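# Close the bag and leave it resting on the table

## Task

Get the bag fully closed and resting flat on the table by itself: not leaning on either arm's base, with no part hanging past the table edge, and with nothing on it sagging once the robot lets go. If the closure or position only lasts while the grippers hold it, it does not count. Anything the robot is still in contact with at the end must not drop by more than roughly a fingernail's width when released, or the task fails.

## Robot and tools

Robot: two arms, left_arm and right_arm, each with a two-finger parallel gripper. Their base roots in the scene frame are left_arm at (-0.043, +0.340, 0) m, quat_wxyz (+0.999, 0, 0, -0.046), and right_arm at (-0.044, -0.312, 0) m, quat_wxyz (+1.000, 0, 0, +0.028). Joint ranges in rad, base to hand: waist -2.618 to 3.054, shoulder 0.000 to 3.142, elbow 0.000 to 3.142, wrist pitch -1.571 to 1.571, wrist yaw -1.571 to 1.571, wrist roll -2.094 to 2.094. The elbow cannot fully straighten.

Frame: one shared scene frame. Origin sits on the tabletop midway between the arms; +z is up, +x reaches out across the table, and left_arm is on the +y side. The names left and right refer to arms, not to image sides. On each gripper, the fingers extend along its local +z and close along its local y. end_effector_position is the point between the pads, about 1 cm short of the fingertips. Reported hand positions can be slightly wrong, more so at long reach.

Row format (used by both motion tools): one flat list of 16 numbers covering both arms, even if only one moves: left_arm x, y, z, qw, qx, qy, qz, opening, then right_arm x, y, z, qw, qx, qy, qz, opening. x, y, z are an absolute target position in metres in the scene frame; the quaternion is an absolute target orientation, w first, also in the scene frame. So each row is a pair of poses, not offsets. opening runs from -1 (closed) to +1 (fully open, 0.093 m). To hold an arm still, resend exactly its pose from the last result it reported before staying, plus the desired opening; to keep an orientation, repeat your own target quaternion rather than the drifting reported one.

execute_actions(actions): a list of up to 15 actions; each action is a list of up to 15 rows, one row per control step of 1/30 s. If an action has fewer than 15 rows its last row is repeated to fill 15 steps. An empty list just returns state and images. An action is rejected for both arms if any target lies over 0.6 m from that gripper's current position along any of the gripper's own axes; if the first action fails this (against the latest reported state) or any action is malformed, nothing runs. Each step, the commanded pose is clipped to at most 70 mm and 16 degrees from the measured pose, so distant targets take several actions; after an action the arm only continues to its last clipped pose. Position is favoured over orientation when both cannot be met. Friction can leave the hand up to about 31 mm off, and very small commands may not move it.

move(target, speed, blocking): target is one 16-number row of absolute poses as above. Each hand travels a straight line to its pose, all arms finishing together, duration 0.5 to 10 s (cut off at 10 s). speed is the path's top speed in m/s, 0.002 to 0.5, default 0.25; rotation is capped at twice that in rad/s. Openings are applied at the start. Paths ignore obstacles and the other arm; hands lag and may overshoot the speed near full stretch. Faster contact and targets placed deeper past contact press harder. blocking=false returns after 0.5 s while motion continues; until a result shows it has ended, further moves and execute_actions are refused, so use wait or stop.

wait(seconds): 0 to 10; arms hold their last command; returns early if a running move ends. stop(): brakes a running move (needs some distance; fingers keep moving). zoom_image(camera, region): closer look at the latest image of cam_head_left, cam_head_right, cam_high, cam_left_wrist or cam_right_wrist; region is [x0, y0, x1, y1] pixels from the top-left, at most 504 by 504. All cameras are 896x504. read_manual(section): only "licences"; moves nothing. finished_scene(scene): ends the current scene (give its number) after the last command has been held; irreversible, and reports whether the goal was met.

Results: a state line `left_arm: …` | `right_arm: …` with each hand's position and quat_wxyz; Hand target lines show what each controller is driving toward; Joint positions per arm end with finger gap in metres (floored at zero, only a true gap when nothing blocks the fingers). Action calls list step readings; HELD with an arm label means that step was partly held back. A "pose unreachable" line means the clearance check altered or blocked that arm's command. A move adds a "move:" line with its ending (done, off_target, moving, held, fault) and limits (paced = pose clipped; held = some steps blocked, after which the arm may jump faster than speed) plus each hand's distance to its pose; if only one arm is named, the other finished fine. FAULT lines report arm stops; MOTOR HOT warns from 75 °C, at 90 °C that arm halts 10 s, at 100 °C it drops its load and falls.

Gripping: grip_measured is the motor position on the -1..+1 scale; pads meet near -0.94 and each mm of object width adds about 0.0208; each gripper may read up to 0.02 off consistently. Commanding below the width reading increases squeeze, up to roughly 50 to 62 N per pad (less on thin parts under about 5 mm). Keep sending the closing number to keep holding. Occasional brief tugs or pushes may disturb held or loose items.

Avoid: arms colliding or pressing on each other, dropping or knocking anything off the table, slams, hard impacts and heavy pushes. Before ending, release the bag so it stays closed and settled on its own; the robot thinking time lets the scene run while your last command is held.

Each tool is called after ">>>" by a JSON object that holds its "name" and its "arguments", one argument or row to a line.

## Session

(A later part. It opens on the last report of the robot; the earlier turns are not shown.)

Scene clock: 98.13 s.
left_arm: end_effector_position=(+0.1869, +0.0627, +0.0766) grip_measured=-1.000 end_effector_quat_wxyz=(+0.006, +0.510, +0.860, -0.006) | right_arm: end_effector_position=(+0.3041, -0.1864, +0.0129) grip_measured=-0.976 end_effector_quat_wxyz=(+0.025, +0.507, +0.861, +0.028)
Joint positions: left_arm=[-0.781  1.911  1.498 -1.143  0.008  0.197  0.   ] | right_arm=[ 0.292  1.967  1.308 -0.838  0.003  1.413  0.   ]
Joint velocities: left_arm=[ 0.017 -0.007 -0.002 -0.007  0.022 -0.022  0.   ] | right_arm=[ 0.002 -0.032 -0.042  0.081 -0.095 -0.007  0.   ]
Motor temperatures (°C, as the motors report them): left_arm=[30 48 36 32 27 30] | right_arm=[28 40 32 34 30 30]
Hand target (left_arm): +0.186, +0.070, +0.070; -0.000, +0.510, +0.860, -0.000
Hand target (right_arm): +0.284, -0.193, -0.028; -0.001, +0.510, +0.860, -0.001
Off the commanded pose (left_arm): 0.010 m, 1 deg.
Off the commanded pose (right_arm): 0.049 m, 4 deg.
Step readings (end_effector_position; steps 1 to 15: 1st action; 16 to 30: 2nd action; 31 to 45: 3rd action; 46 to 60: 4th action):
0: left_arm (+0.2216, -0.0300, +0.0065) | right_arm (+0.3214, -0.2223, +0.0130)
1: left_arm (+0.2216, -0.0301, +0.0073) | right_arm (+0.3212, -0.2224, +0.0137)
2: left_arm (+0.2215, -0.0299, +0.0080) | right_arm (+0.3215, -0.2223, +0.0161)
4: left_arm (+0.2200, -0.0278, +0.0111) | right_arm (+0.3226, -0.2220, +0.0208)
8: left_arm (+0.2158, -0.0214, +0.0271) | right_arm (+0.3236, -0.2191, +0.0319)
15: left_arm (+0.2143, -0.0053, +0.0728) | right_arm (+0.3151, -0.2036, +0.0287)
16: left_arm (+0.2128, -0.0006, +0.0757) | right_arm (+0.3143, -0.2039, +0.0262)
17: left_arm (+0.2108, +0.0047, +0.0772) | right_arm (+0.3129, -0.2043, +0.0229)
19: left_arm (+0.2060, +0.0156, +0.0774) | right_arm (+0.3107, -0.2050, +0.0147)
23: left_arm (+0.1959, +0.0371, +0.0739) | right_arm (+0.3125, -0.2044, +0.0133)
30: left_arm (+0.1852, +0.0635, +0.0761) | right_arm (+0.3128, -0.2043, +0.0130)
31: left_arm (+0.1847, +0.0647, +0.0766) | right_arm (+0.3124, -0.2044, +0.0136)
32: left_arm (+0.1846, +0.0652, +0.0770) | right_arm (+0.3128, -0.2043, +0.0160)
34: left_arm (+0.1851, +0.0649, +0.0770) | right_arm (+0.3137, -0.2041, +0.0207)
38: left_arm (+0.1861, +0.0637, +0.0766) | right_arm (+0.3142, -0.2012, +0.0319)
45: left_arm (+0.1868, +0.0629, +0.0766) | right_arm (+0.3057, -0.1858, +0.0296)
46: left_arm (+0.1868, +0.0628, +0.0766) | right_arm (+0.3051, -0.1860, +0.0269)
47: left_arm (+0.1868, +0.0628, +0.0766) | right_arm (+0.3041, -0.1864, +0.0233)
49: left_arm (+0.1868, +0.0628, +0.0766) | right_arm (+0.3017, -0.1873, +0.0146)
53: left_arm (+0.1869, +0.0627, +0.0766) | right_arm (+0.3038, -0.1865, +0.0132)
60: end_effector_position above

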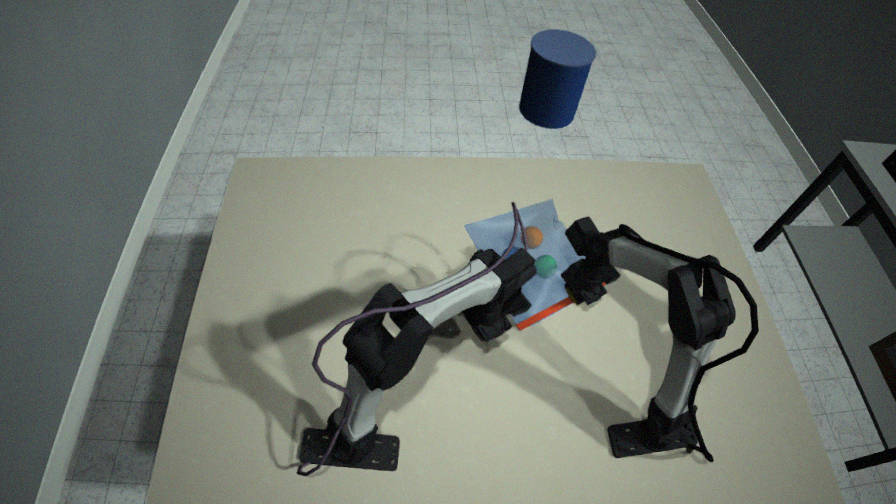

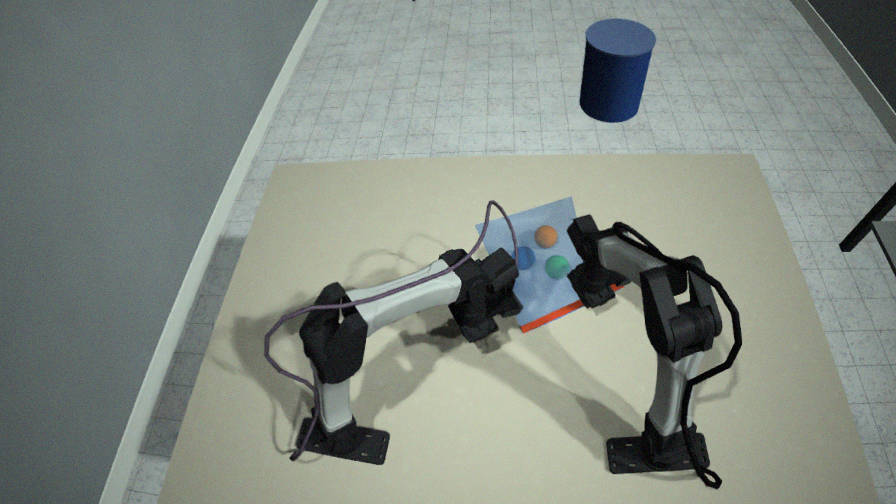

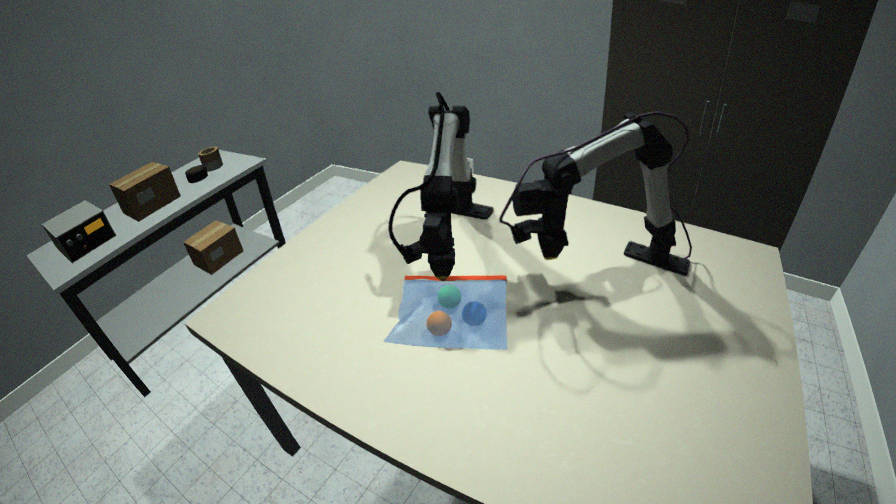

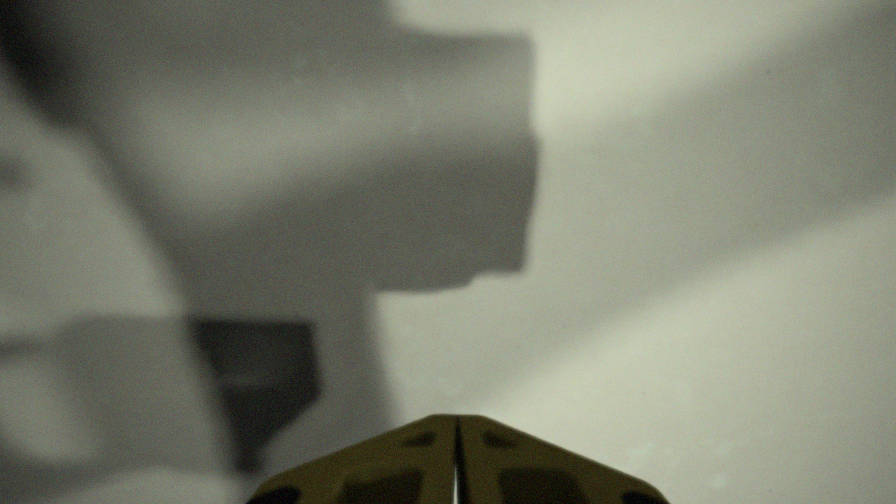

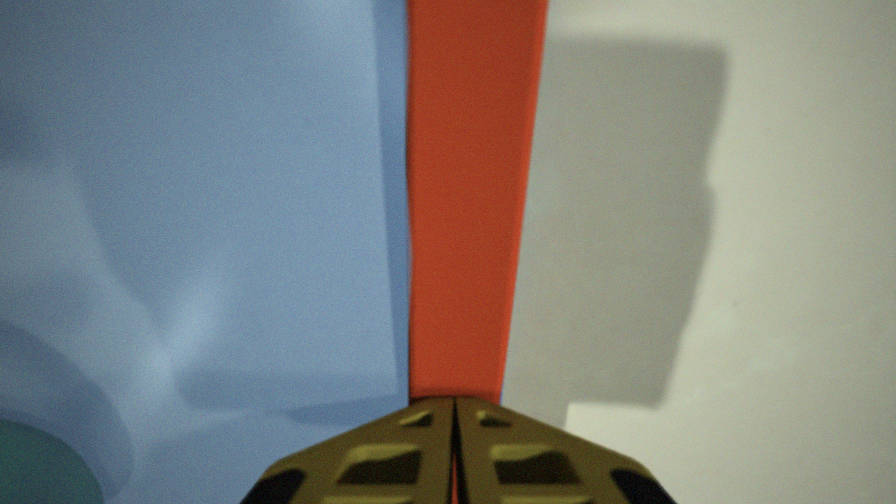

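>>> {"name": "execute_actions", "arguments": {
  "actions": [
    [[0.186,0.070,0.070,0,0.5099,0.8602,0,-1,0.2936,-0.1889,-0.013,0,0.5099,0.8602,0,-1],[0.186,0.070,0.070,0,0.5099,0.8602,0,-1,0.2992,-0.1869,0.007,0,0.5099,0.8602,0,-1],[0.186,0.070,0.070,0,0.5099,0.8602,0,-1,0.2992,-0.1869,0.022,0,0.5099,0.8602,0,-1],[0.186,0.070,0.070,0,0.5099,0.8602,0,-1,0.2992,-0.1869,0.034,0,0.5099,0.8602,0,-1],[0.186,0.070,0.070,0,0.5099,0.8602,0,-1,0.2992,-0.1869,0.038,0,0.5099,0.8602,0,-1],[0.186,0.070,0.070,0,0.5099,0.8602,0,-1,0.2969,-0.1825,0.038,0,0.5099,0.8602,0,-1],[0.186,0.070,0.070,0,0.5099,0.8602,0,-1,0.2946,-0.1781,0.038,0,0.5099,0.8602,0,-1],[0.186,0.070,0.070,0,0.5099,0.8602,0,-1,0.2922,-0.1737,0.038,0,0.5099,0.8602,0,-1],[0.186,0.070,0.070,0,0.5099,0.8602,0,-1,0.2899,-0.1693,0.038,0,0.5099,0.8602,0,-1],[0.186,0.070,0.070,0,0.5099,0.8602,0,-1,0.2899,-0.1693,0.033,0,0.5099,0.8602,0,-1],[0.186,0.070,0.070,0,0.5099,0.8602,0,-1,0.2899,-0.1693,0.028,0,0.5099,0.8602,0,-1],[0.186,0.070,0.070,0,0.5099,0.8602,0,-1,0.2899,-0.1693,0.023,0,0.5099,0.8602,0,-1],[0.186,0.070,0.070,0,0.5099,0.8602,0,-1,0.2899,-0.1693,0.018,0,0.5099,0.8602,0,-1],[0.186,0.070,0.070,0,0.5099,0.8602,0,-1,0.2899,-0.1693,0.013,0,0.5099,0.8602,0,-1],[0.186,0.070,0.070,0,0.5099,0.8602,0,-1,0.2899,-0.1693,0.008,0,0.5099,0.8602,0,-1]],
    [[0.186,0.070,0.070,0,0.5099,0.8602,0,-1,0.2899,-0.1693,0.003,0,0.5099,0.8602,0,-1],[0.186,0.070,0.070,0,0.5099,0.8602,0,-1,0.2899,-0.1693,-0.002,0,0.5099,0.8602,0,-1],[0.186,0.070,0.070,0,0.5099,0.8602,0,-1,0.289,-0.1697,-0.006,0,0.5099,0.8602,0,-1],[0.186,0.070,0.070,0,0.5099,0.8602,0,-1,0.2871,-0.1705,-0.008,0,0.5099,0.8602,0,-1],[0.186,0.070,0.070,0,0.5099,0.8602,0,-1,0.2853,-0.1713,-0.013,0,0.5099,0.8602,0,-1],[0.186,0.070,0.070,0,0.5099,0.8602,0,-1,0.2835,-0.172,-0.018,0,0.5099,0.8602,0,-1],[0.186,0.070,0.070,0,0.5099,0.8602,0,-1,0.2816,-0.1728,-0.023,0,0.5099,0.8602,0,-1],[0.186,0.070,0.070,0,0.5099,0.8602,0,-1,0.2798,-0.1736,-0.028,0,0.5099,0.8602,0,-1],[0.186,0.070,0.070,0,0.5099,0.8602,0,-1,0.2788,-0.174,-0.033,0,0.5099,0.8602,0,-1],[0.186,0.070,0.070,0,0.5099,0.8602,0,-1,0.2779,-0.1744,-0.033,0,0.5099,0.8602,0,-1]],
    [[0.186,0.070,0.070,0,0.5099,0.8602,0,-1,0.2839,-0.1718,-0.013,0,0.5099,0.8602,0,-1],[0.186,0.070,0.070,0,0.5099,0.8602,0,-1,0.2899,-0.1693,0.007,0,0.5099,0.8602,0,-1],[0.186,0.070,0.070,0,0.5099,0.8602,0,-1,0.2899,-0.1693,0.022,0,0.5099,0.8602,0,-1],[0.186,0.070,0.070,0,0.5099,0.8602,0,-1,0.2899,-0.1693,0.034,0,0.5099,0.8602,0,-1],[0.186,0.070,0.070,0,0.5099,0.8602,0,-1,0.2899,-0.1693,0.038,0,0.5099,0.8602,0,-1],[0.186,0.070,0.070,0,0.5099,0.8602,0,-1,0.2876,-0.1649,0.038,0,0.5099,0.8602,0,-1],[0.186,0.070,0.070,0,0.5099,0.8602,0,-1,0.2854,-0.1605,0.038,0,0.5099,0.8602,0,-1],[0.186,0.070,0.070,0,0.5099,0.8602,0,-1,0.2831,-0.156,0.038,0,0.5099,0.8602,0,-1],[0.186,0.070,0.070,0,0.5099,0.8602,0,-1,0.2808,-0.1516,0.038,0,0.5099,0.8602,0,-1],[0.186,0.070,0.070,0,0.5099,0.8602,0,-1,0.2808,-0.1516,0.033,0,0.5099,0.8602,0,-1],[0.186,0.070,0.070,0,0.5099,0.8602,0,-1,0.2808,-0.1516,0.028,0,0.5099,0.8602,0,-1],[0.186,0.070,0.070,0,0.5099,0.8602,0,-1,0.2808,-0.1516,0.023,0,0.5099,0.8602,0,-1],[0.186,0.070,0.070,0,0.5099,0.8602,0,-1,0.2808,-0.1516,0.018,0,0.5099,0.8602,0,-1],[0.186,0.070,0.070,0,0.5099,0.8602,0,-1,0.2808,-0.1516,0.013,0,0.5099,0.8602,0,-1],[0.186,0.070,0.070,0,0.5099,0.8602,0,-1,0.2808,-0.1516,0.008,0,0.5099,0.8602,0,-1]],
    [[0.186,0.070,0.070,0,0.5099,0.8602,0,-1,0.2808,-0.1516,0.003,0,0.5099,0.8602,0,-1],[0.186,0.070,0.070,0,0.5099,0.8602,0,-1,0.2808,-0.1516,-0.002,0,0.5099,0.8602,0,-1],[0.186,0.070,0.070,0,0.5099,0.8602,0,-1,0.2799,-0.152,-0.006,0,0.5099,0.8602,0,-1],[0.186,0.070,0.070,0,0.5099,0.8602,0,-1,0.2781,-0.1529,-0.008,0,0.5099,0.8602,0,-1],[0.186,0.070,0.070,0,0.5099,0.8602,0,-1,0.2763,-0.1538,-0.013,0,0.5099,0.8602,0,-1],[0.186,0.070,0.070,0,0.5099,0.8602,0,-1,0.2745,-0.1547,-0.018,0,0.5099,0.8602,0,-1],[0.186,0.070,0.070,0,0.5099,0.8602,0,-1,0.2727,-0.1556,-0.023,0,0.5099,0.8602,0,-1],[0.186,0.070,0.070,0,0.5099,0.8602,0,-1,0.2709,-0.1564,-0.028,0,0.5099,0.8602,0,-1],[0.186,0.070,0.070,0,0.5099,0.8602,0,-1,0.27,-0.1569,-0.033,0,0.5099,0.8602,0,-1],[0.186,0.070,0.070,0,0.5099,0.8602,0,-1,0.2691,-0.1573,-0.033,0,0.5099,0.8602,0,-1]]
  ]
}}

Scene clock: 109.90 s.
left_arm: end_effector_position=(+0.1869, +0.0627, +0.0766) grip_measured=-1.000 end_effector_quat_wxyz=(+0.006, +0.510, +0.860, -0.006) | right_arm: end_effector_position=(+0.2858, -0.1502, +0.0128) grip_measured=-0.976 end_effector_quat_wxyz=(+0.023, +0.507, +0.861, +0.032)
Joint positions: left_arm=[-0.781  1.911  1.498 -1.143  0.008  0.197  0.   ] | right_arm=[ 0.402  1.954  1.289 -0.827  0.003  1.522  0.   ]
Joint velocities: left_arm=[-0.007  0.002 -0.002 -0.022 -0.022  0.037  0.   ] | right_arm=[-0.017 -0.017 -0.042  0.051  0.066 -0.007  0.   ]
Motor temperatures (°C, as the motors report them): left_arm=[30 49 36 31 27 30] | right_arm=[28 40 32 34 30 30]
Hand target (left_arm): +0.186, +0.070, +0.070; -0.000, +0.510, +0.860, -0.000
Hand target (right_arm): +0.266, -0.159, -0.028; -0.001, +0.510, +0.860, -0.001
Off the commanded pose (left_arm): 0.010 m, 1 deg.
Off the commanded pose (right_arm): 0.049 m, 5 deg.
Step readings (end_effector_position; steps 1 to 15: 1st action; 16 to 30: 2nd action; 31 to 45: 3rd action; 46 to 60: 4th action):
0: left_arm (+0.1869, +0.0627, +0.0766) | right_arm (+0.3041, -0.1864, +0.0129)
1: left_arm (+0.1869, +0.0627, +0.0766) | right_arm (+0.3038, -0.1865, +0.0135)
2: left_arm (+0.1869, +0.0627, +0.0766) | right_arm (+0.3041, -0.1864, +0.0159)
4: left_arm (+0.1869, +0.0627, +0.0766) | right_arm (+0.3047, -0.1862, +0.0207)
8: left_arm (+0.1869, +0.0627, +0.0766) | right_arm (+0.3048, -0.1831, +0.0320)
15: left_arm (+0.1869, +0.0627, +0.0766) | right_arm (+0.2960, -0.1677, +0.0304)
16: left_arm (+0.1869, +0.0627, +0.0766) | right_arm (+0.2958, -0.1678, +0.0280)
17: left_arm (+0.1869, +0.0627, +0.0766) | right_arm (+0.2951, -0.1681, +0.0245)
19: left_arm (+0.1869, +0.0627, +0.0766) | right_arm (+0.2926, -0.1692, +0.0150)
23: left_arm (+0.1869, +0.0627, +0.0766) | right_arm (+0.2939, -0.1686, +0.0130)
30: left_arm (+0.1869, +0.0627, +0.0766) | right_arm (+0.2942, -0.1685, +0.0127)
31: left_arm (+0.1869, +0.0627, +0.0766) | right_arm (+0.2941, -0.1686, +0.0136)
32: left_arm (+0.1869, +0.0627, +0.0766) | right_arm (+0.2944, -0.1684, +0.0160)
34: left_arm (+0.1869, +0.0627, +0.0766) | right_arm (+0.2954, -0.1680, +0.0207)
38: left_arm (+0.1869, +0.0627, +0.0766) | right_arm (+0.2959, -0.1647, +0.0327)
45: left_arm (+0.1869, +0.0627, +0.0766) | right_arm (+0.2869, -0.1497, +0.0316)
46: left_arm (+0.1869, +0.0627, +0.0766) | right_arm (+0.2868, -0.1497, +0.0290)
47: left_arm (+0.1869, +0.0627, +0.0766) | right_arm (+0.2863, -0.1500, +0.0250)
49: left_arm (+0.1869, +0.0627, +0.0766) | right_arm (+0.2837, -0.1513, +0.0150)
53: left_arm (+0.1869, +0.0627, +0.0766) | right_arm (+0.2853, -0.1505, +0.0129)
60: end_effector_position above

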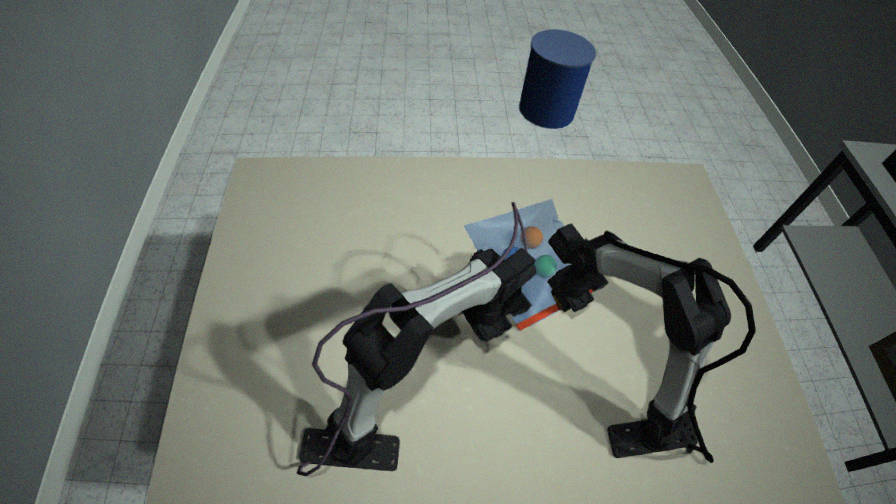

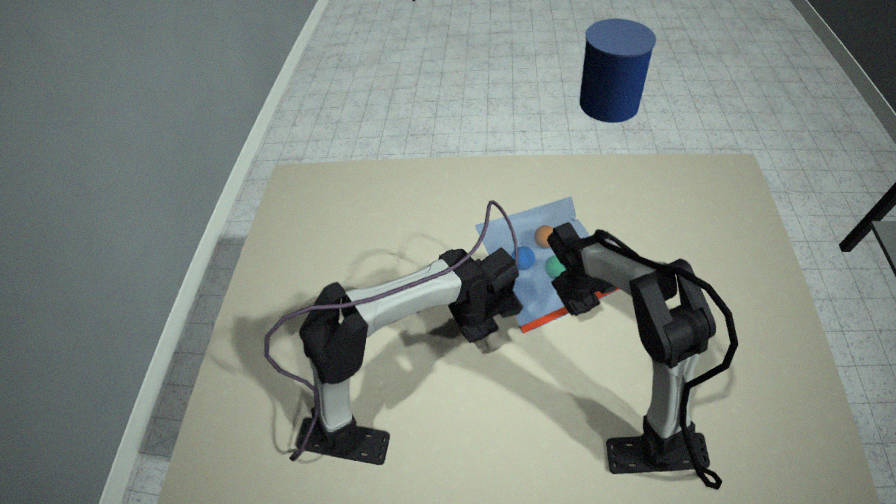

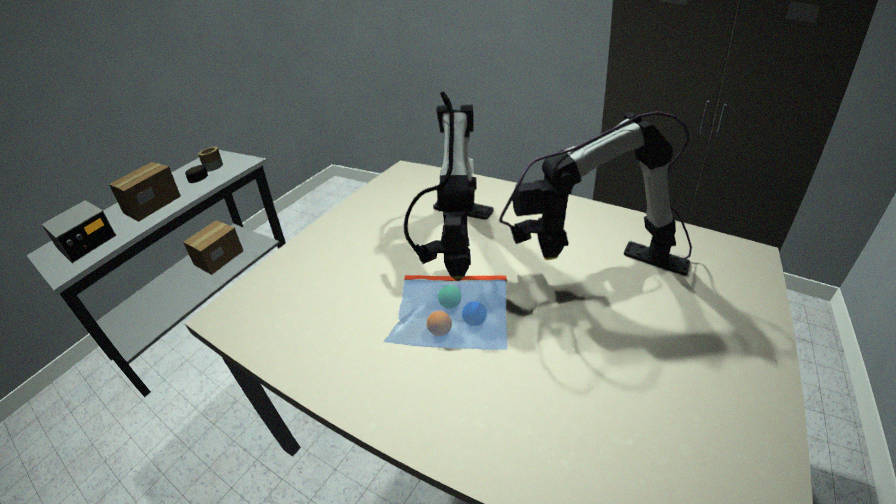

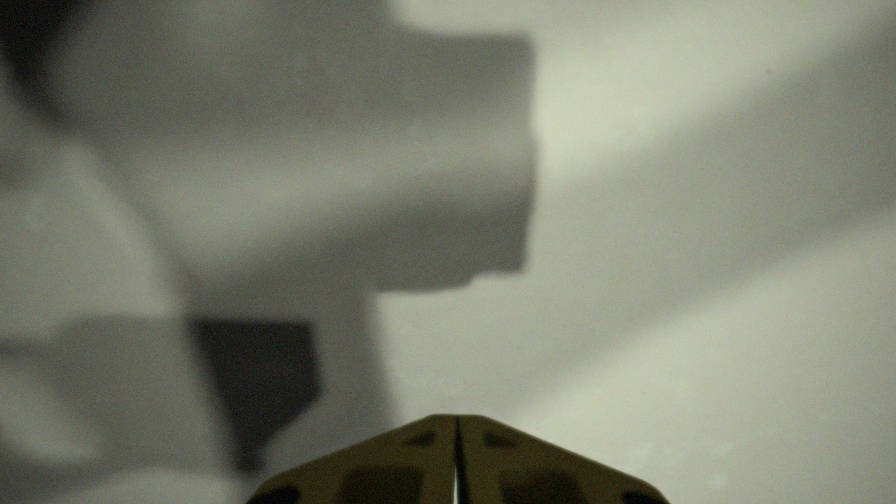

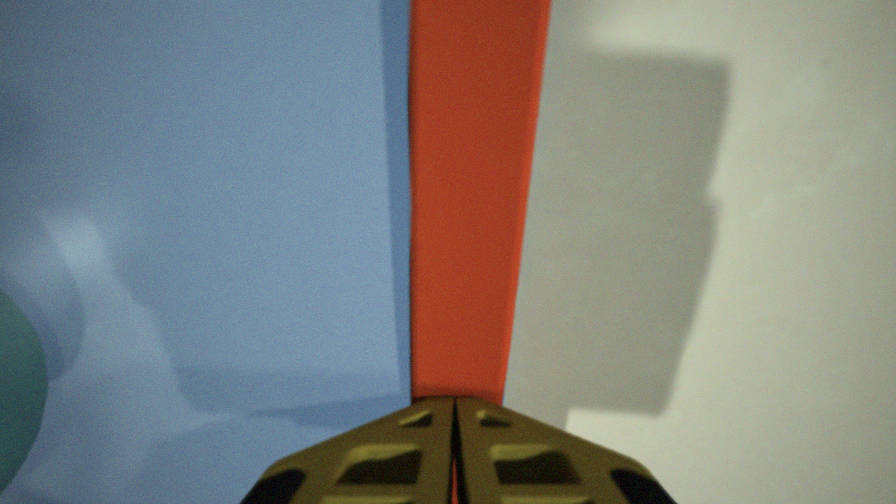

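>>> {"name": "execute_actions", "arguments": {
  "actions": [
    [[0.186,0.070,0.070,0,0.5099,0.8602,0,-1,0.275,-0.1545,-0.013,0,0.5099,0.8602,0,-1],[0.186,0.070,0.070,0,0.5099,0.8602,0,-1,0.2808,-0.1516,0.007,0,0.5099,0.8602,0,-1],[0.186,0.070,0.070,0,0.5099,0.8602,0,-1,0.2808,-0.1516,0.022,0,0.5099,0.8602,0,-1],[0.186,0.070,0.070,0,0.5099,0.8602,0,-1,0.2808,-0.1516,0.034,0,0.5099,0.8602,0,-1],[0.186,0.070,0.070,0,0.5099,0.8602,0,-1,0.2808,-0.1516,0.038,0,0.5099,0.8602,0,-1],[0.186,0.070,0.070,0,0.5099,0.8602,0,-1,0.2785,-0.1478,0.038,0,0.5099,0.8602,0,-1],[0.186,0.070,0.070,0,0.5099,0.8602,0,-1,0.2762,-0.144,0.038,0,0.5099,0.8602,0,-1],[0.186,0.070,0.070,0,0.5099,0.8602,0,-1,0.2739,-0.1401,0.038,0,0.5099,0.8602,0,-1],[0.186,0.070,0.070,0,0.5099,0.8602,0,-1,0.2716,-0.1363,0.038,0,0.5099,0.8602,0,-1],[0.186,0.070,0.070,0,0.5099,0.8602,0,-1,0.2716,-0.1363,0.033,0,0.5099,0.8602,0,-1],[0.186,0.070,0.070,0,0.5099,0.8602,0,-1,0.2716,-0.1363,0.028,0,0.5099,0.8602,0,-1],[0.186,0.070,0.070,0,0.5099,0.8602,0,-1,0.2716,-0.1363,0.023,0,0.5099,0.8602,0,-1],[0.186,0.070,0.070,0,0.5099,0.8602,0,-1,0.2716,-0.1363,0.018,0,0.5099,0.8602,0,-1],[0.186,0.070,0.070,0,0.5099,0.8602,0,-1,0.2716,-0.1363,0.013,0,0.5099,0.8602,0,-1],[0.186,0.070,0.070,0,0.5099,0.8602,0,-1,0.2716,-0.1363,0.008,0,0.5099,0.8602,0,-1]],
    [[0.186,0.070,0.070,0,0.5099,0.8602,0,-1,0.2716,-0.1363,0.003,0,0.5099,0.8602,0,-1],[0.186,0.070,0.070,0,0.5099,0.8602,0,-1,0.2716,-0.1363,-0.002,0,0.5099,0.8602,0,-1],[0.186,0.070,0.070,0,0.5099,0.8602,0,-1,0.2707,-0.1368,-0.006,0,0.5099,0.8602,0,-1],[0.186,0.070,0.070,0,0.5099,0.8602,0,-1,0.269,-0.1378,-0.008,0,0.5099,0.8602,0,-1],[0.186,0.070,0.070,0,0.5099,0.8602,0,-1,0.2672,-0.1387,-0.013,0,0.5099,0.8602,0,-1],[0.186,0.070,0.070,0,0.5099,0.8602,0,-1,0.2655,-0.1397,-0.018,0,0.5099,0.8602,0,-1],[0.186,0.070,0.070,0,0.5099,0.8602,0,-1,0.2637,-0.1407,-0.023,0,0.5099,0.8602,0,-1],[0.186,0.070,0.070,0,0.5099,0.8602,0,-1,0.262,-0.1416,-0.028,0,0.5099,0.8602,0,-1],[0.186,0.070,0.070,0,0.5099,0.8602,0,-1,0.2611,-0.1421,-0.033,0,0.5099,0.8602,0,-1],[0.186,0.070,0.070,0,0.5099,0.8602,0,-1,0.2602,-0.1426,-0.033,0,0.5099,0.8602,0,-1]],
    [[0.186,0.070,0.070,0,0.5099,0.8602,0,-1,0.2659,-0.1394,-0.013,0,0.5099,0.8602,0,-1],[0.186,0.070,0.070,0,0.5099,0.8602,0,-1,0.2716,-0.1363,0.007,0,0.5099,0.8602,0,-1],[0.186,0.070,0.070,0,0.5099,0.8602,0,-1,0.2716,-0.1363,0.022,0,0.5099,0.8602,0,-1],[0.186,0.070,0.070,0,0.5099,0.8602,0,-1,0.2716,-0.1363,0.034,0,0.5099,0.8602,0,-1],[0.186,0.070,0.070,0,0.5099,0.8602,0,-1,0.2716,-0.1363,0.038,0,0.5099,0.8602,0,-1],[0.186,0.070,0.070,0,0.5099,0.8602,0,-1,0.2696,-0.1324,0.038,0,0.5099,0.8602,0,-1],[0.186,0.070,0.070,0,0.5099,0.8602,0,-1,0.2675,-0.1284,0.038,0,0.5099,0.8602,0,-1],[0.186,0.070,0.070,0,0.5099,0.8602,0,-1,0.2655,-0.1245,0.038,0,0.5099,0.8602,0,-1],[0.186,0.070,0.070,0,0.5099,0.8602,0,-1,0.2634,-0.1205,0.038,0,0.5099,0.8602,0,-1],[0.186,0.070,0.070,0,0.5099,0.8602,0,-1,0.2634,-0.1205,0.033,0,0.5099,0.8602,0,-1],[0.186,0.070,0.070,0,0.5099,0.8602,0,-1,0.2634,-0.1205,0.028,0,0.5099,0.8602,0,-1],[0.186,0.070,0.070,0,0.5099,0.8602,0,-1,0.2634,-0.1205,0.023,0,0.5099,0.8602,0,-1],[0.186,0.070,0.070,0,0.5099,0.8602,0,-1,0.2634,-0.1205,0.018,0,0.5099,0.8602,0,-1],[0.186,0.070,0.070,0,0.5099,0.8602,0,-1,0.2634,-0.1205,0.013,0,0.5099,0.8602,0,-1],[0.186,0.070,0.070,0,0.5099,0.8602,0,-1,0.2634,-0.1205,0.008,0,0.5099,0.8602,0,-1]],
    [[0.186,0.070,0.070,0,0.5099,0.8602,0,-1,0.2634,-0.1205,0.003,0,0.5099,0.8602,0,-1],[0.186,0.070,0.070,0,0.5099,0.8602,0,-1,0.2634,-0.1205,-0.002,0,0.5099,0.8602,0,-1],[0.186,0.070,0.070,0,0.5099,0.8602,0,-1,0.2626,-0.121,-0.006,0,0.5099,0.8602,0,-1],[0.186,0.070,0.070,0,0.5099,0.8602,0,-1,0.2609,-0.1221,-0.008,0,0.5099,0.8602,0,-1],[0.186,0.070,0.070,0,0.5099,0.8602,0,-1,0.2592,-0.1231,-0.013,0,0.5099,0.8602,0,-1],[0.186,0.070,0.070,0,0.5099,0.8602,0,-1,0.2575,-0.1242,-0.018,0,0.5099,0.8602,0,-1],[0.186,0.070,0.070,0,0.5099,0.8602,0,-1,0.2558,-0.1252,-0.023,0,0.5099,0.8602,0,-1],[0.186,0.070,0.070,0,0.5099,0.8602,0,-1,0.2541,-0.1263,-0.028,0,0.5099,0.8602,0,-1],[0.186,0.070,0.070,0,0.5099,0.8602,0,-1,0.2532,-0.1268,-0.033,0,0.5099,0.8602,0,-1],[0.186,0.070,0.070,0,0.5099,0.8602,0,-1,0.2524,-0.1273,-0.033,0,0.5099,0.8602,0,-1]]
  ]
}}

Scene clock: 118.73 s.
left_arm: end_effector_position=(+0.1869, +0.0627, +0.0766) grip_measured=-1.000 end_effector_quat_wxyz=(+0.006, +0.510, +0.860, -0.006) | right_arm: end_effector_position=(+0.2681, -0.1190, +0.0128) grip_measured=-0.976 end_effector_quat_wxyz=(+0.019, +0.507, +0.861, +0.034)
Joint positions: left_arm=[-0.781  1.911  1.498 -1.143  0.008  0.197  0.   ] | right_arm=[ 0.499  1.954  1.289 -0.828  0.002  1.621  0.   ]
Joint velocities: left_arm=[ 0.002 -0.012  0.002 -0.037 -0.022 -0.037  0.   ] | right_arm=[ 0.012 -0.002 -0.042 -0.037 -0.051  0.007  0.   ]
Motor temperatures (°C, as the motors report them): left_arm=[30 49 36 31 27 30] | right_arm=[28 40 32 34 30 30]
Hand target (left_arm): +0.186, +0.070, +0.070; -0.000, +0.510, +0.860, -0.000
Hand target (right_arm): +0.249, -0.130, -0.028; -0.001, +0.510, +0.860, -0.002
Off the commanded pose (left_arm): 0.010 m, 1 deg.
Off the commanded pose (right_arm): 0.049 m, 4 deg.
Step readings (end_effector_position; steps 1 to 15: 1st action; 16 to 30: 2nd action; 31 to 45: 3rd action; 46 to 60: 4th action):
0: left_arm (+0.1869, +0.0627, +0.0766) | right_arm (+0.2859, -0.1502, +0.0129)
1: left_arm (+0.1869, +0.0627, +0.0766) | right_arm (+0.2856, -0.1503, +0.0136)
2: left_arm (+0.1869, +0.0627, +0.0766) | right_arm (+0.2859, -0.1502, +0.0158)
4: left_arm (+0.1869, +0.0627, +0.0766) | right_arm (+0.2865, -0.1499, +0.0206)
8: left_arm (+0.1869, +0.0627, +0.0766) | right_arm (+0.2867, -0.1471, +0.0325)
15: left_arm (+0.1869, +0.0627, +0.0766) | right_arm (+0.2778, -0.1343, +0.0317)
16: left_arm (+0.1869, +0.0627, +0.0766) | right_arm (+0.2776, -0.1344, +0.0292)
17: left_arm (+0.1869, +0.0627, +0.0766) | right_arm (+0.2772, -0.1346, +0.0256)
19: left_arm (+0.1869, +0.0627, +0.0766) | right_arm (+0.2749, -0.1359, +0.0155)
23: left_arm (+0.1869, +0.0627, +0.0766) | right_arm (+0.2760, -0.1353, +0.0129)
30: left_arm (+0.1869, +0.0627, +0.0766) | right_arm (+0.2763, -0.1351, +0.0127)
31: left_arm (+0.1869, +0.0627, +0.0766) | right_arm (+0.2762, -0.1351, +0.0135)
32: left_arm (+0.1869, +0.0627, +0.0766) | right_arm (+0.2765, -0.1350, +0.0159)
34: left_arm (+0.1869, +0.0627, +0.0766) | right_arm (+0.2773, -0.1345, +0.0207)
38: left_arm (+0.1869, +0.0627, +0.0766) | right_arm (+0.2779, -0.1313, +0.0334)
45: left_arm (+0.1869, +0.0627, +0.0766) | right_arm (+0.2691, -0.1183, +0.0308)
46: left_arm (+0.1869, +0.0627, +0.0766) | right_arm (+0.2693, -0.1182, +0.0278)
47: left_arm (+0.1869, +0.0627, +0.0766) | right_arm (+0.2688, -0.1185, +0.0239)
49: left_arm (+0.1869, +0.0627, +0.0766) | right_arm (+0.2662, -0.1201, +0.0144)
53: left_arm (+0.1869, +0.0627, +0.0766) | right_arm (+0.2678, -0.1191, +0.0131)
60: end_effector_position above

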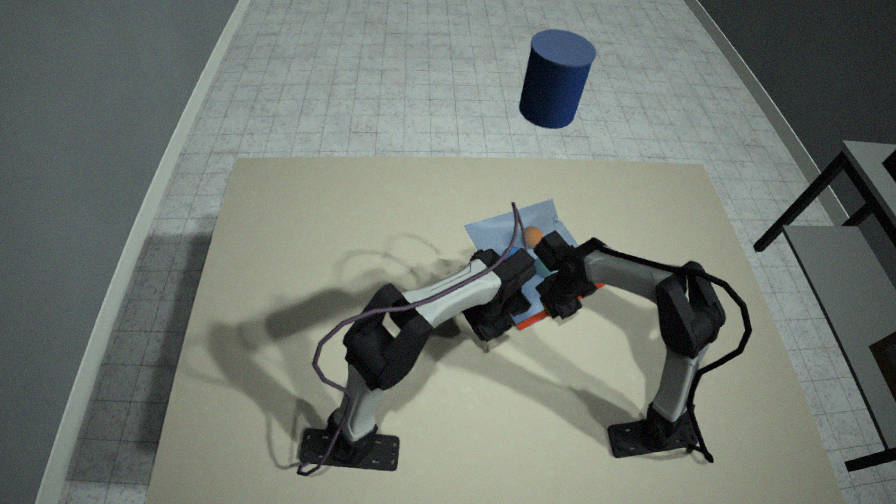

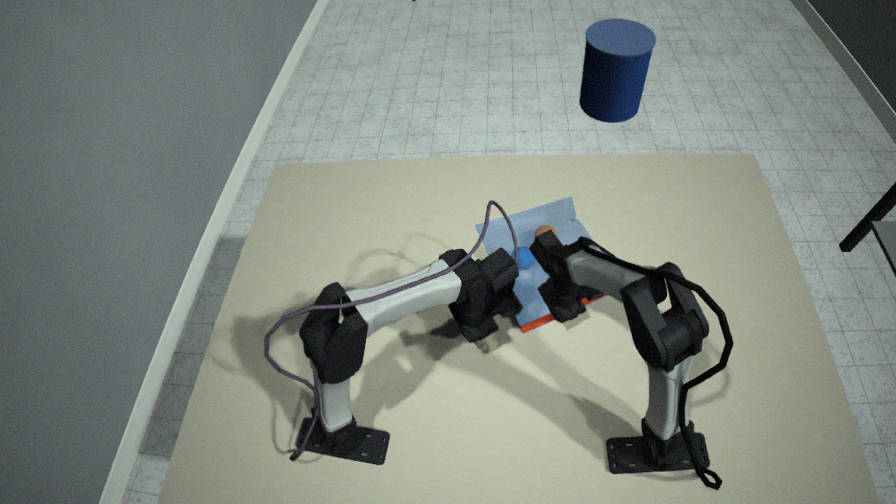

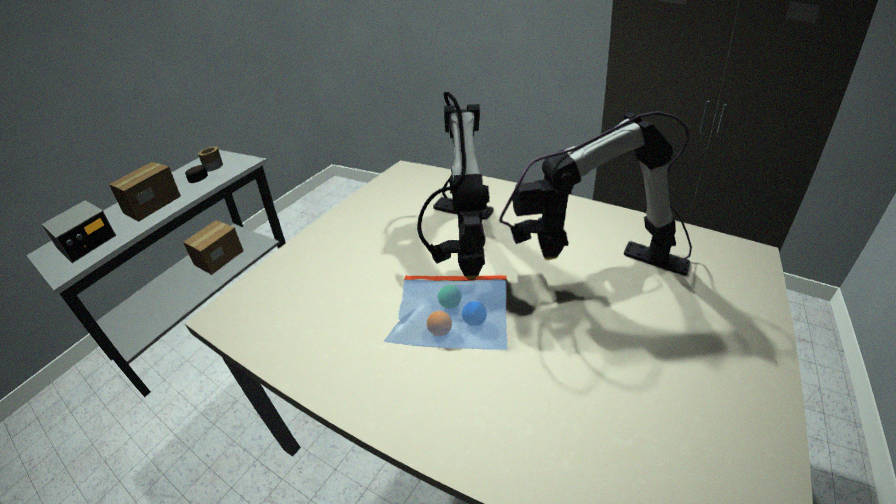

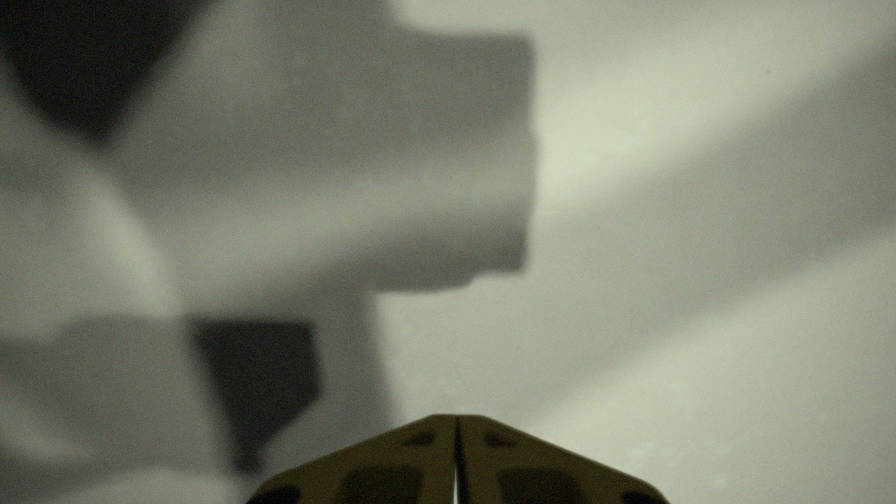

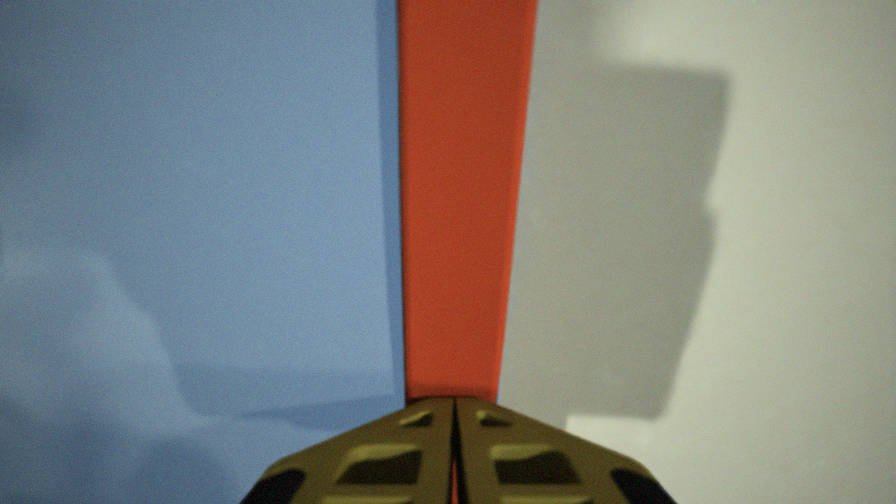

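>>> {"name": "execute_actions", "arguments": {
  "actions": [
    [[0.185,0.072,0.070,0,0.5099,0.8602,0,-1,0.2579,-0.1239,-0.013,0,0.5099,0.8602,0,-1],[0.184,0.075,0.070,0,0.5099,0.8602,0,-1,0.2634,-0.1205,0.007,0,0.5099,0.8602,0,-1],[0.1825,0.078,0.070,0,0.5099,0.8602,0,-1,0.2634,-0.1205,0.022,0,0.5099,0.8602,0,-1],[0.181,0.081,0.070,0,0.5099,0.8602,0,-1,0.2634,-0.1205,0.034,0,0.5099,0.8602,0,-1],[0.1795,0.084,0.070,0,0.5099,0.8602,0,-1,0.2634,-0.1205,0.038,0,0.5099,0.8602,0,-1],[0.178,0.087,0.070,0,0.5099,0.8602,0,-1,0.2614,-0.1166,0.038,0,0.5099,0.8602,0,-1],[0.1765,0.090,0.070,0,0.5099,0.8602,0,-1,0.2594,-0.1127,0.038,0,0.5099,0.8602,0,-1],[0.175,0.093,0.070,0,0.5099,0.8602,0,-1,0.2573,-0.1087,0.038,0,0.5099,0.8602,0,-1],[0.1735,0.096,0.070,0,0.5099,0.8602,0,-1,0.2553,-0.1048,0.038,0,0.5099,0.8602,0,-1],[0.172,0.099,0.070,0,0.5099,0.8602,0,-1,0.2553,-0.1048,0.033,0,0.5099,0.8602,0,-1],[0.1705,0.102,0.070,0,0.5099,0.8602,0,-1,0.2553,-0.1048,0.028,0,0.5099,0.8602,0,-1],[0.169,0.105,0.070,0,0.5099,0.8602,0,-1,0.2553,-0.1048,0.023,0,0.5099,0.8602,0,-1],[0.168,0.107,0.070,0,0.5099,0.8602,0,-1,0.2553,-0.1048,0.018,0,0.5099,0.8602,0,-1],[0.167,0.109,0.070,0,0.5099,0.8602,0,-1,0.2553,-0.1048,0.013,0,0.5099,0.8602,0,-1],[0.1665,0.110,0.070,0,0.5099,0.8602,0,-1,0.2553,-0.1048,0.008,0,0.5099,0.8602,0,-1]],
    [[0.1665,0.110,0.070,0,0.5099,0.8602,0,-1,0.2553,-0.1048,0.003,0,0.5099,0.8602,0,-1],[0.1665,0.110,0.070,0,0.5099,0.8602,0,-1,0.2553,-0.1048,-0.002,0,0.5099,0.8602,0,-1],[0.1665,0.110,0.070,0,0.5099,0.8602,0,-1,0.2545,-0.1054,-0.006,0,0.5099,0.8602,0,-1],[0.1665,0.110,0.070,0,0.5099,0.8602,0,-1,0.2528,-0.1065,-0.008,0,0.5099,0.8602,0,-1],[0.1665,0.110,0.070,0,0.5099,0.8602,0,-1,0.2512,-0.1076,-0.013,0,0.5099,0.8602,0,-1],[0.1665,0.110,0.070,0,0.5099,0.8602,0,-1,0.2495,-0.1088,-0.018,0,0.5099,0.8602,0,-1],[0.1665,0.110,0.070,0,0.5099,0.8602,0,-1,0.2479,-0.1099,-0.023,0,0.5099,0.8602,0,-1],[0.1665,0.110,0.070,0,0.5099,0.8602,0,-1,0.2462,-0.111,-0.028,0,0.5099,0.8602,0,-1],[0.1665,0.110,0.070,0,0.5099,0.8602,0,-1,0.2454,-0.1116,-0.033,0,0.5099,0.8602,0,-1],[0.1665,0.110,0.070,0,0.5099,0.8602,0,-1,0.2446,-0.1122,-0.033,0,0.5099,0.8602,0,-1]],
    [[0.1665,0.110,0.070,0,0.5099,0.8602,0,-1,0.2499,-0.1085,-0.013,0,0.5099,0.8602,0,-1],[0.1665,0.110,0.070,0,0.5099,0.8602,0,-1,0.2553,-0.1048,0.007,0,0.5099,0.8602,0,-1],[0.1665,0.110,0.070,0,0.5099,0.8602,0,-1,0.2553,-0.1048,0.022,0,0.5099,0.8602,0,-1],[0.1665,0.110,0.070,0,0.5099,0.8602,0,-1,0.2553,-0.1048,0.034,0,0.5099,0.8602,0,-1],[0.1665,0.110,0.070,0,0.5099,0.8602,0,-1,0.2553,-0.1048,0.038,0,0.5099,0.8602,0,-1],[0.1665,0.110,0.070,0,0.5099,0.8602,0,-1,0.2533,-0.1009,0.038,0,0.5099,0.8602,0,-1],[0.1665,0.110,0.070,0,0.5099,0.8602,0,-1,0.2512,-0.0969,0.038,0,0.5099,0.8602,0,-1],[0.1665,0.110,0.070,0,0.5099,0.8602,0,-1,0.2492,-0.093,0.038,0,0.5099,0.8602,0,-1],[0.1665,0.110,0.070,0,0.5099,0.8602,0,-1,0.2471,-0.089,0.038,0,0.5099,0.8602,0,-1],[0.1665,0.110,0.070,0,0.5099,0.8602,0,-1,0.2471,-0.089,0.033,0,0.5099,0.8602,0,-1],[0.1665,0.110,0.070,0,0.5099,0.8602,0,-1,0.2471,-0.089,0.028,0,0.5099,0.8602,0,-1],[0.1665,0.110,0.070,0,0.5099,0.8602,0,-1,0.2471,-0.089,0.023,0,0.5099,0.8602,0,-1],[0.1665,0.110,0.070,0,0.5099,0.8602,0,-1,0.2471,-0.089,0.018,0,0.5099,0.8602,0,-1],[0.1665,0.110,0.070,0,0.5099,0.8602,0,-1,0.2471,-0.089,0.013,0,0.5099,0.8602,0,-1],[0.1665,0.110,0.070,0,0.5099,0.8602,0,-1,0.2471,-0.089,0.008,0,0.5099,0.8602,0,-1]],
    [[0.1665,0.110,0.070,0,0.5099,0.8602,0,-1,0.2471,-0.089,0.003,0,0.5099,0.8602,0,-1],[0.1665,0.110,0.070,0,0.5099,0.8602,0,-1,0.2471,-0.089,-0.002,0,0.5099,0.8602,0,-1],[0.1665,0.110,0.070,0,0.5099,0.8602,0,-1,0.2463,-0.0896,-0.006,0,0.5099,0.8602,0,-1],[0.1665,0.110,0.070,0,0.5099,0.8602,0,-1,0.2447,-0.0908,-0.008,0,0.5099,0.8602,0,-1],[0.1665,0.110,0.070,0,0.5099,0.8602,0,-1,0.2431,-0.092,-0.013,0,0.5099,0.8602,0,-1],[0.1665,0.110,0.070,0,0.5099,0.8602,0,-1,0.2415,-0.0932,-0.018,0,0.5099,0.8602,0,-1],[0.1665,0.110,0.070,0,0.5099,0.8602,0,-1,0.2399,-0.0945,-0.023,0,0.5099,0.8602,0,-1],[0.1665,0.110,0.070,0,0.5099,0.8602,0,-1,0.2383,-0.0957,-0.028,0,0.5099,0.8602,0,-1],[0.1665,0.110,0.070,0,0.5099,0.8602,0,-1,0.2375,-0.0963,-0.033,0,0.5099,0.8602,0,-1],[0.1665,0.110,0.070,0,0.5099,0.8602,0,-1,0.2368,-0.0969,-0.033,0,0.5099,0.8602,0,-1]]
  ]
}}

Scene clock: 127.07 s.
left_arm: end_effector_position=(+0.1679, +0.1026, +0.0760) grip_measured=-1.000 end_effector_quat_wxyz=(+0.005, +0.510, +0.860, -0.005) | right_arm: end_effector_position=(+0.2515, -0.0869, +0.0129) grip_measured=-0.976 end_effector_quat_wxyz=(+0.016, +0.507, +0.861, +0.036)
Joint positions: left_arm=[-0.746  1.755  1.296 -1.1    0.008  0.232  0.   ] | right_arm=[ 0.596  1.969  1.311 -0.835  0.002  1.717  0.   ]
Joint velocities: left_arm=[-0.002 -0.002 -0.012  0.022  0.051 -0.007  0.   ] | right_arm=[ 0.002 -0.037 -0.037  0.051 -0.007  0.007  0.   ]
Motor temperatures (°C, as the motors report them): left_arm=[30 49 36 31 27 30] | right_arm=[28 40 31 34 30 30]
Hand target (left_arm): +0.166, +0.110, +0.070; -0.000, +0.510, +0.860, -0.000
Hand target (right_arm): +0.234, -0.099, -0.028; -0.000, +0.510, +0.860, -0.001
Off the commanded pose (left_arm): 0.010 m, 1 deg.
Off the commanded pose (right_arm): 0.049 m, 4 deg.
Step readings (end_effector_position; steps 1 to 15: 1st action; 16 to 30: 2nd action; 31 to 45: 3rd action; 46 to 60: 4th action):
0: left_arm (+0.1869, +0.0627, +0.0766) | right_arm (+0.2682, -0.1189, +0.0128)
1: left_arm (+0.1870, +0.0626, +0.0766) | right_arm (+0.2680, -0.1190, +0.0136)
2: left_arm (+0.1868, +0.0628, +0.0762) | right_arm (+0.2682, -0.1189, +0.0158)
4: left_arm (+0.1845, +0.0664, +0.0752) | right_arm (+0.2689, -0.1185, +0.0206)
8: left_arm (+0.1773, +0.0805, +0.0744) | right_arm (+0.2695, -0.1153, +0.0336)
15: left_arm (+0.1672, +0.1016, +0.0758) | right_arm (+0.2605, -0.1026, +0.0303)
16: left_arm (+0.1664, +0.1032, +0.0760) | right_arm (+0.2606, -0.1025, +0.0272)
17: left_arm (+0.1660, +0.1043, +0.0761) | right_arm (+0.2602, -0.1028, +0.0234)
19: left_arm (+0.1662, +0.1045, +0.0762) | right_arm (+0.2578, -0.1044, +0.0143)
23: left_arm (+0.1672, +0.1034, +0.0760) | right_arm (+0.2593, -0.1033, +0.0130)
30: left_arm (+0.1678, +0.1027, +0.0760) | right_arm (+0.2597, -0.1031, +0.0128)
31: left_arm (+0.1678, +0.1027, +0.0760) | right_arm (+0.2594, -0.1032, +0.0135)
32: left_arm (+0.1678, +0.1027, +0.0760) | right_arm (+0.2598, -0.1030, +0.0159)
34: left_arm (+0.1678, +0.1027, +0.0760) | right_arm (+0.2605, -0.1025, +0.0206)
38: left_arm (+0.1679, +0.1026, +0.0760) | right_arm (+0.2613, -0.0990, +0.0340)
45: left_arm (+0.1679, +0.1026, +0.0760) | right_arm (+0.2520, -0.0867, +0.0304)
46: left_arm (+0.1679, +0.1026, +0.0760) | right_arm (+0.2521, -0.0865, +0.0271)
47: left_arm (+0.1679, +0.1026, +0.0760) | right_arm (+0.2517, -0.0868, +0.0231)
49: left_arm (+0.1679, +0.1026, +0.0760) | right_arm (+0.2495, -0.0885, +0.0143)
53: left_arm (+0.1679, +0.1026, +0.0760) | right_arm (+0.2512, -0.0871, +0.0131)
60: end_effector_position above

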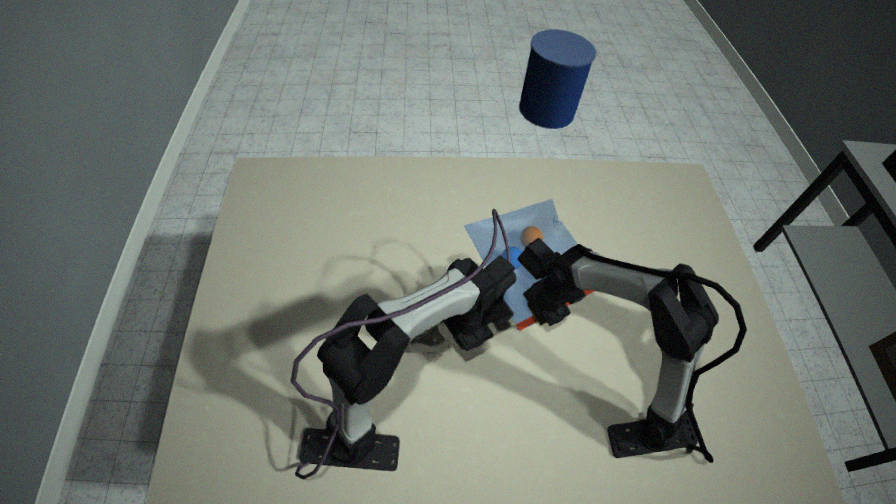

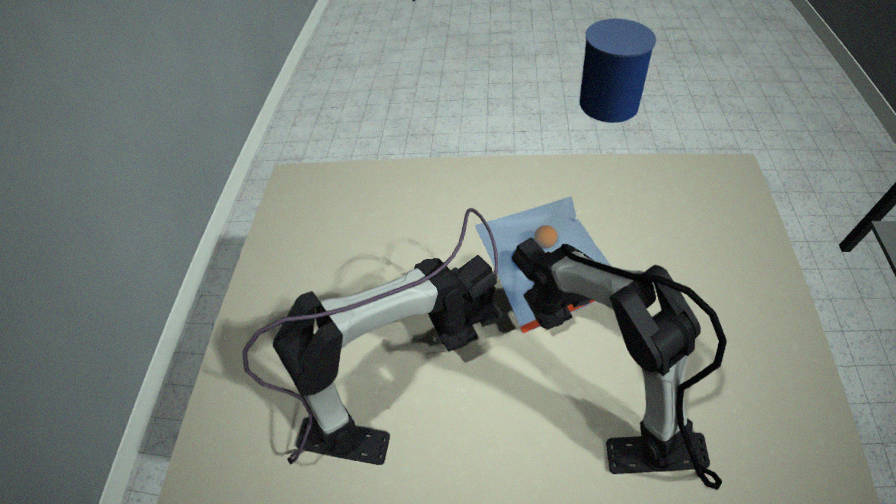

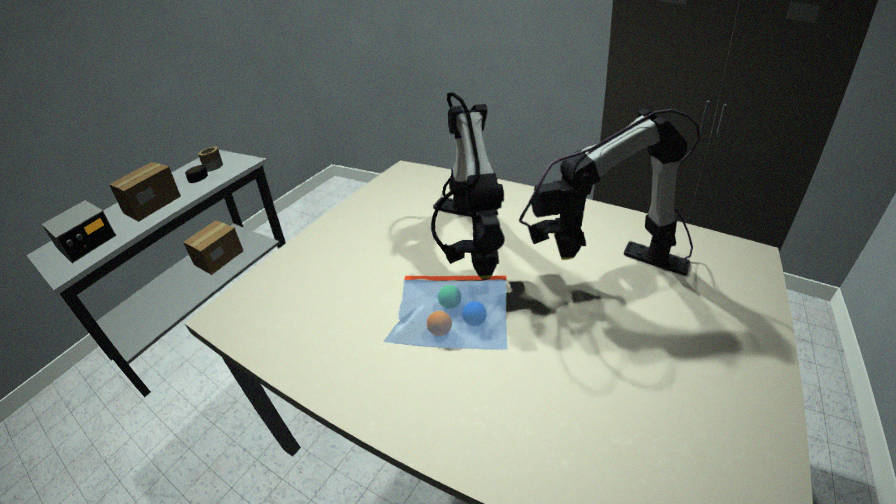

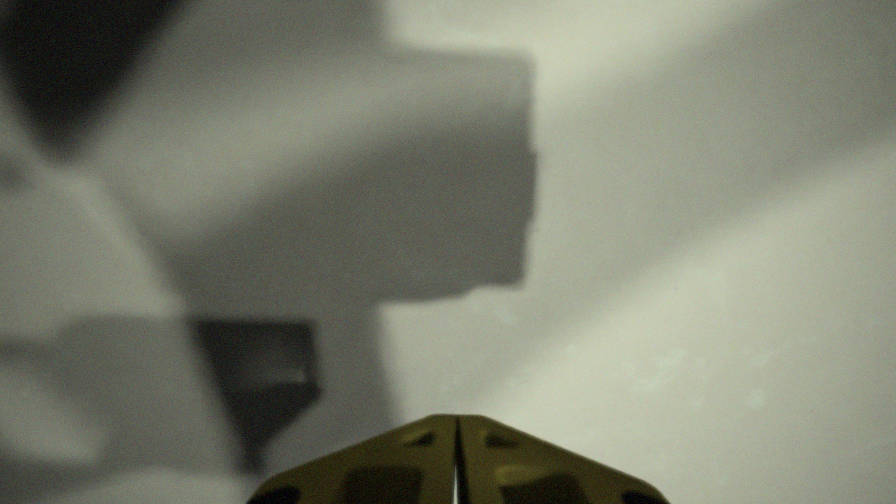

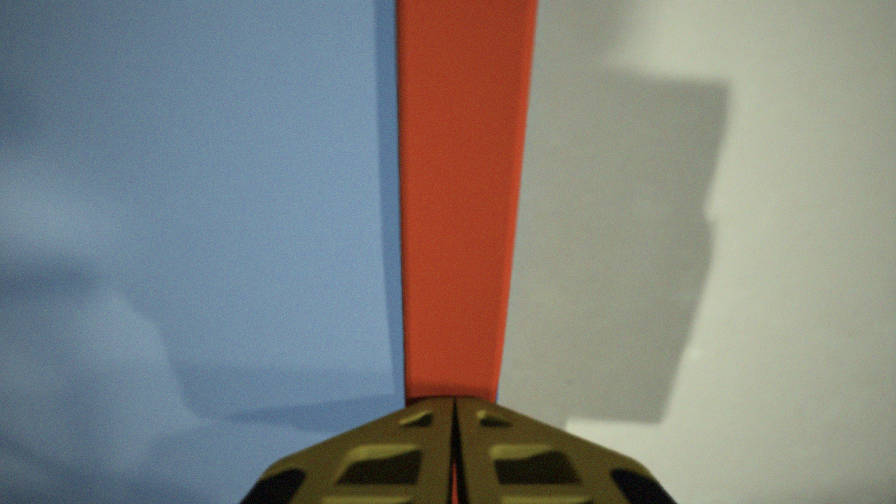

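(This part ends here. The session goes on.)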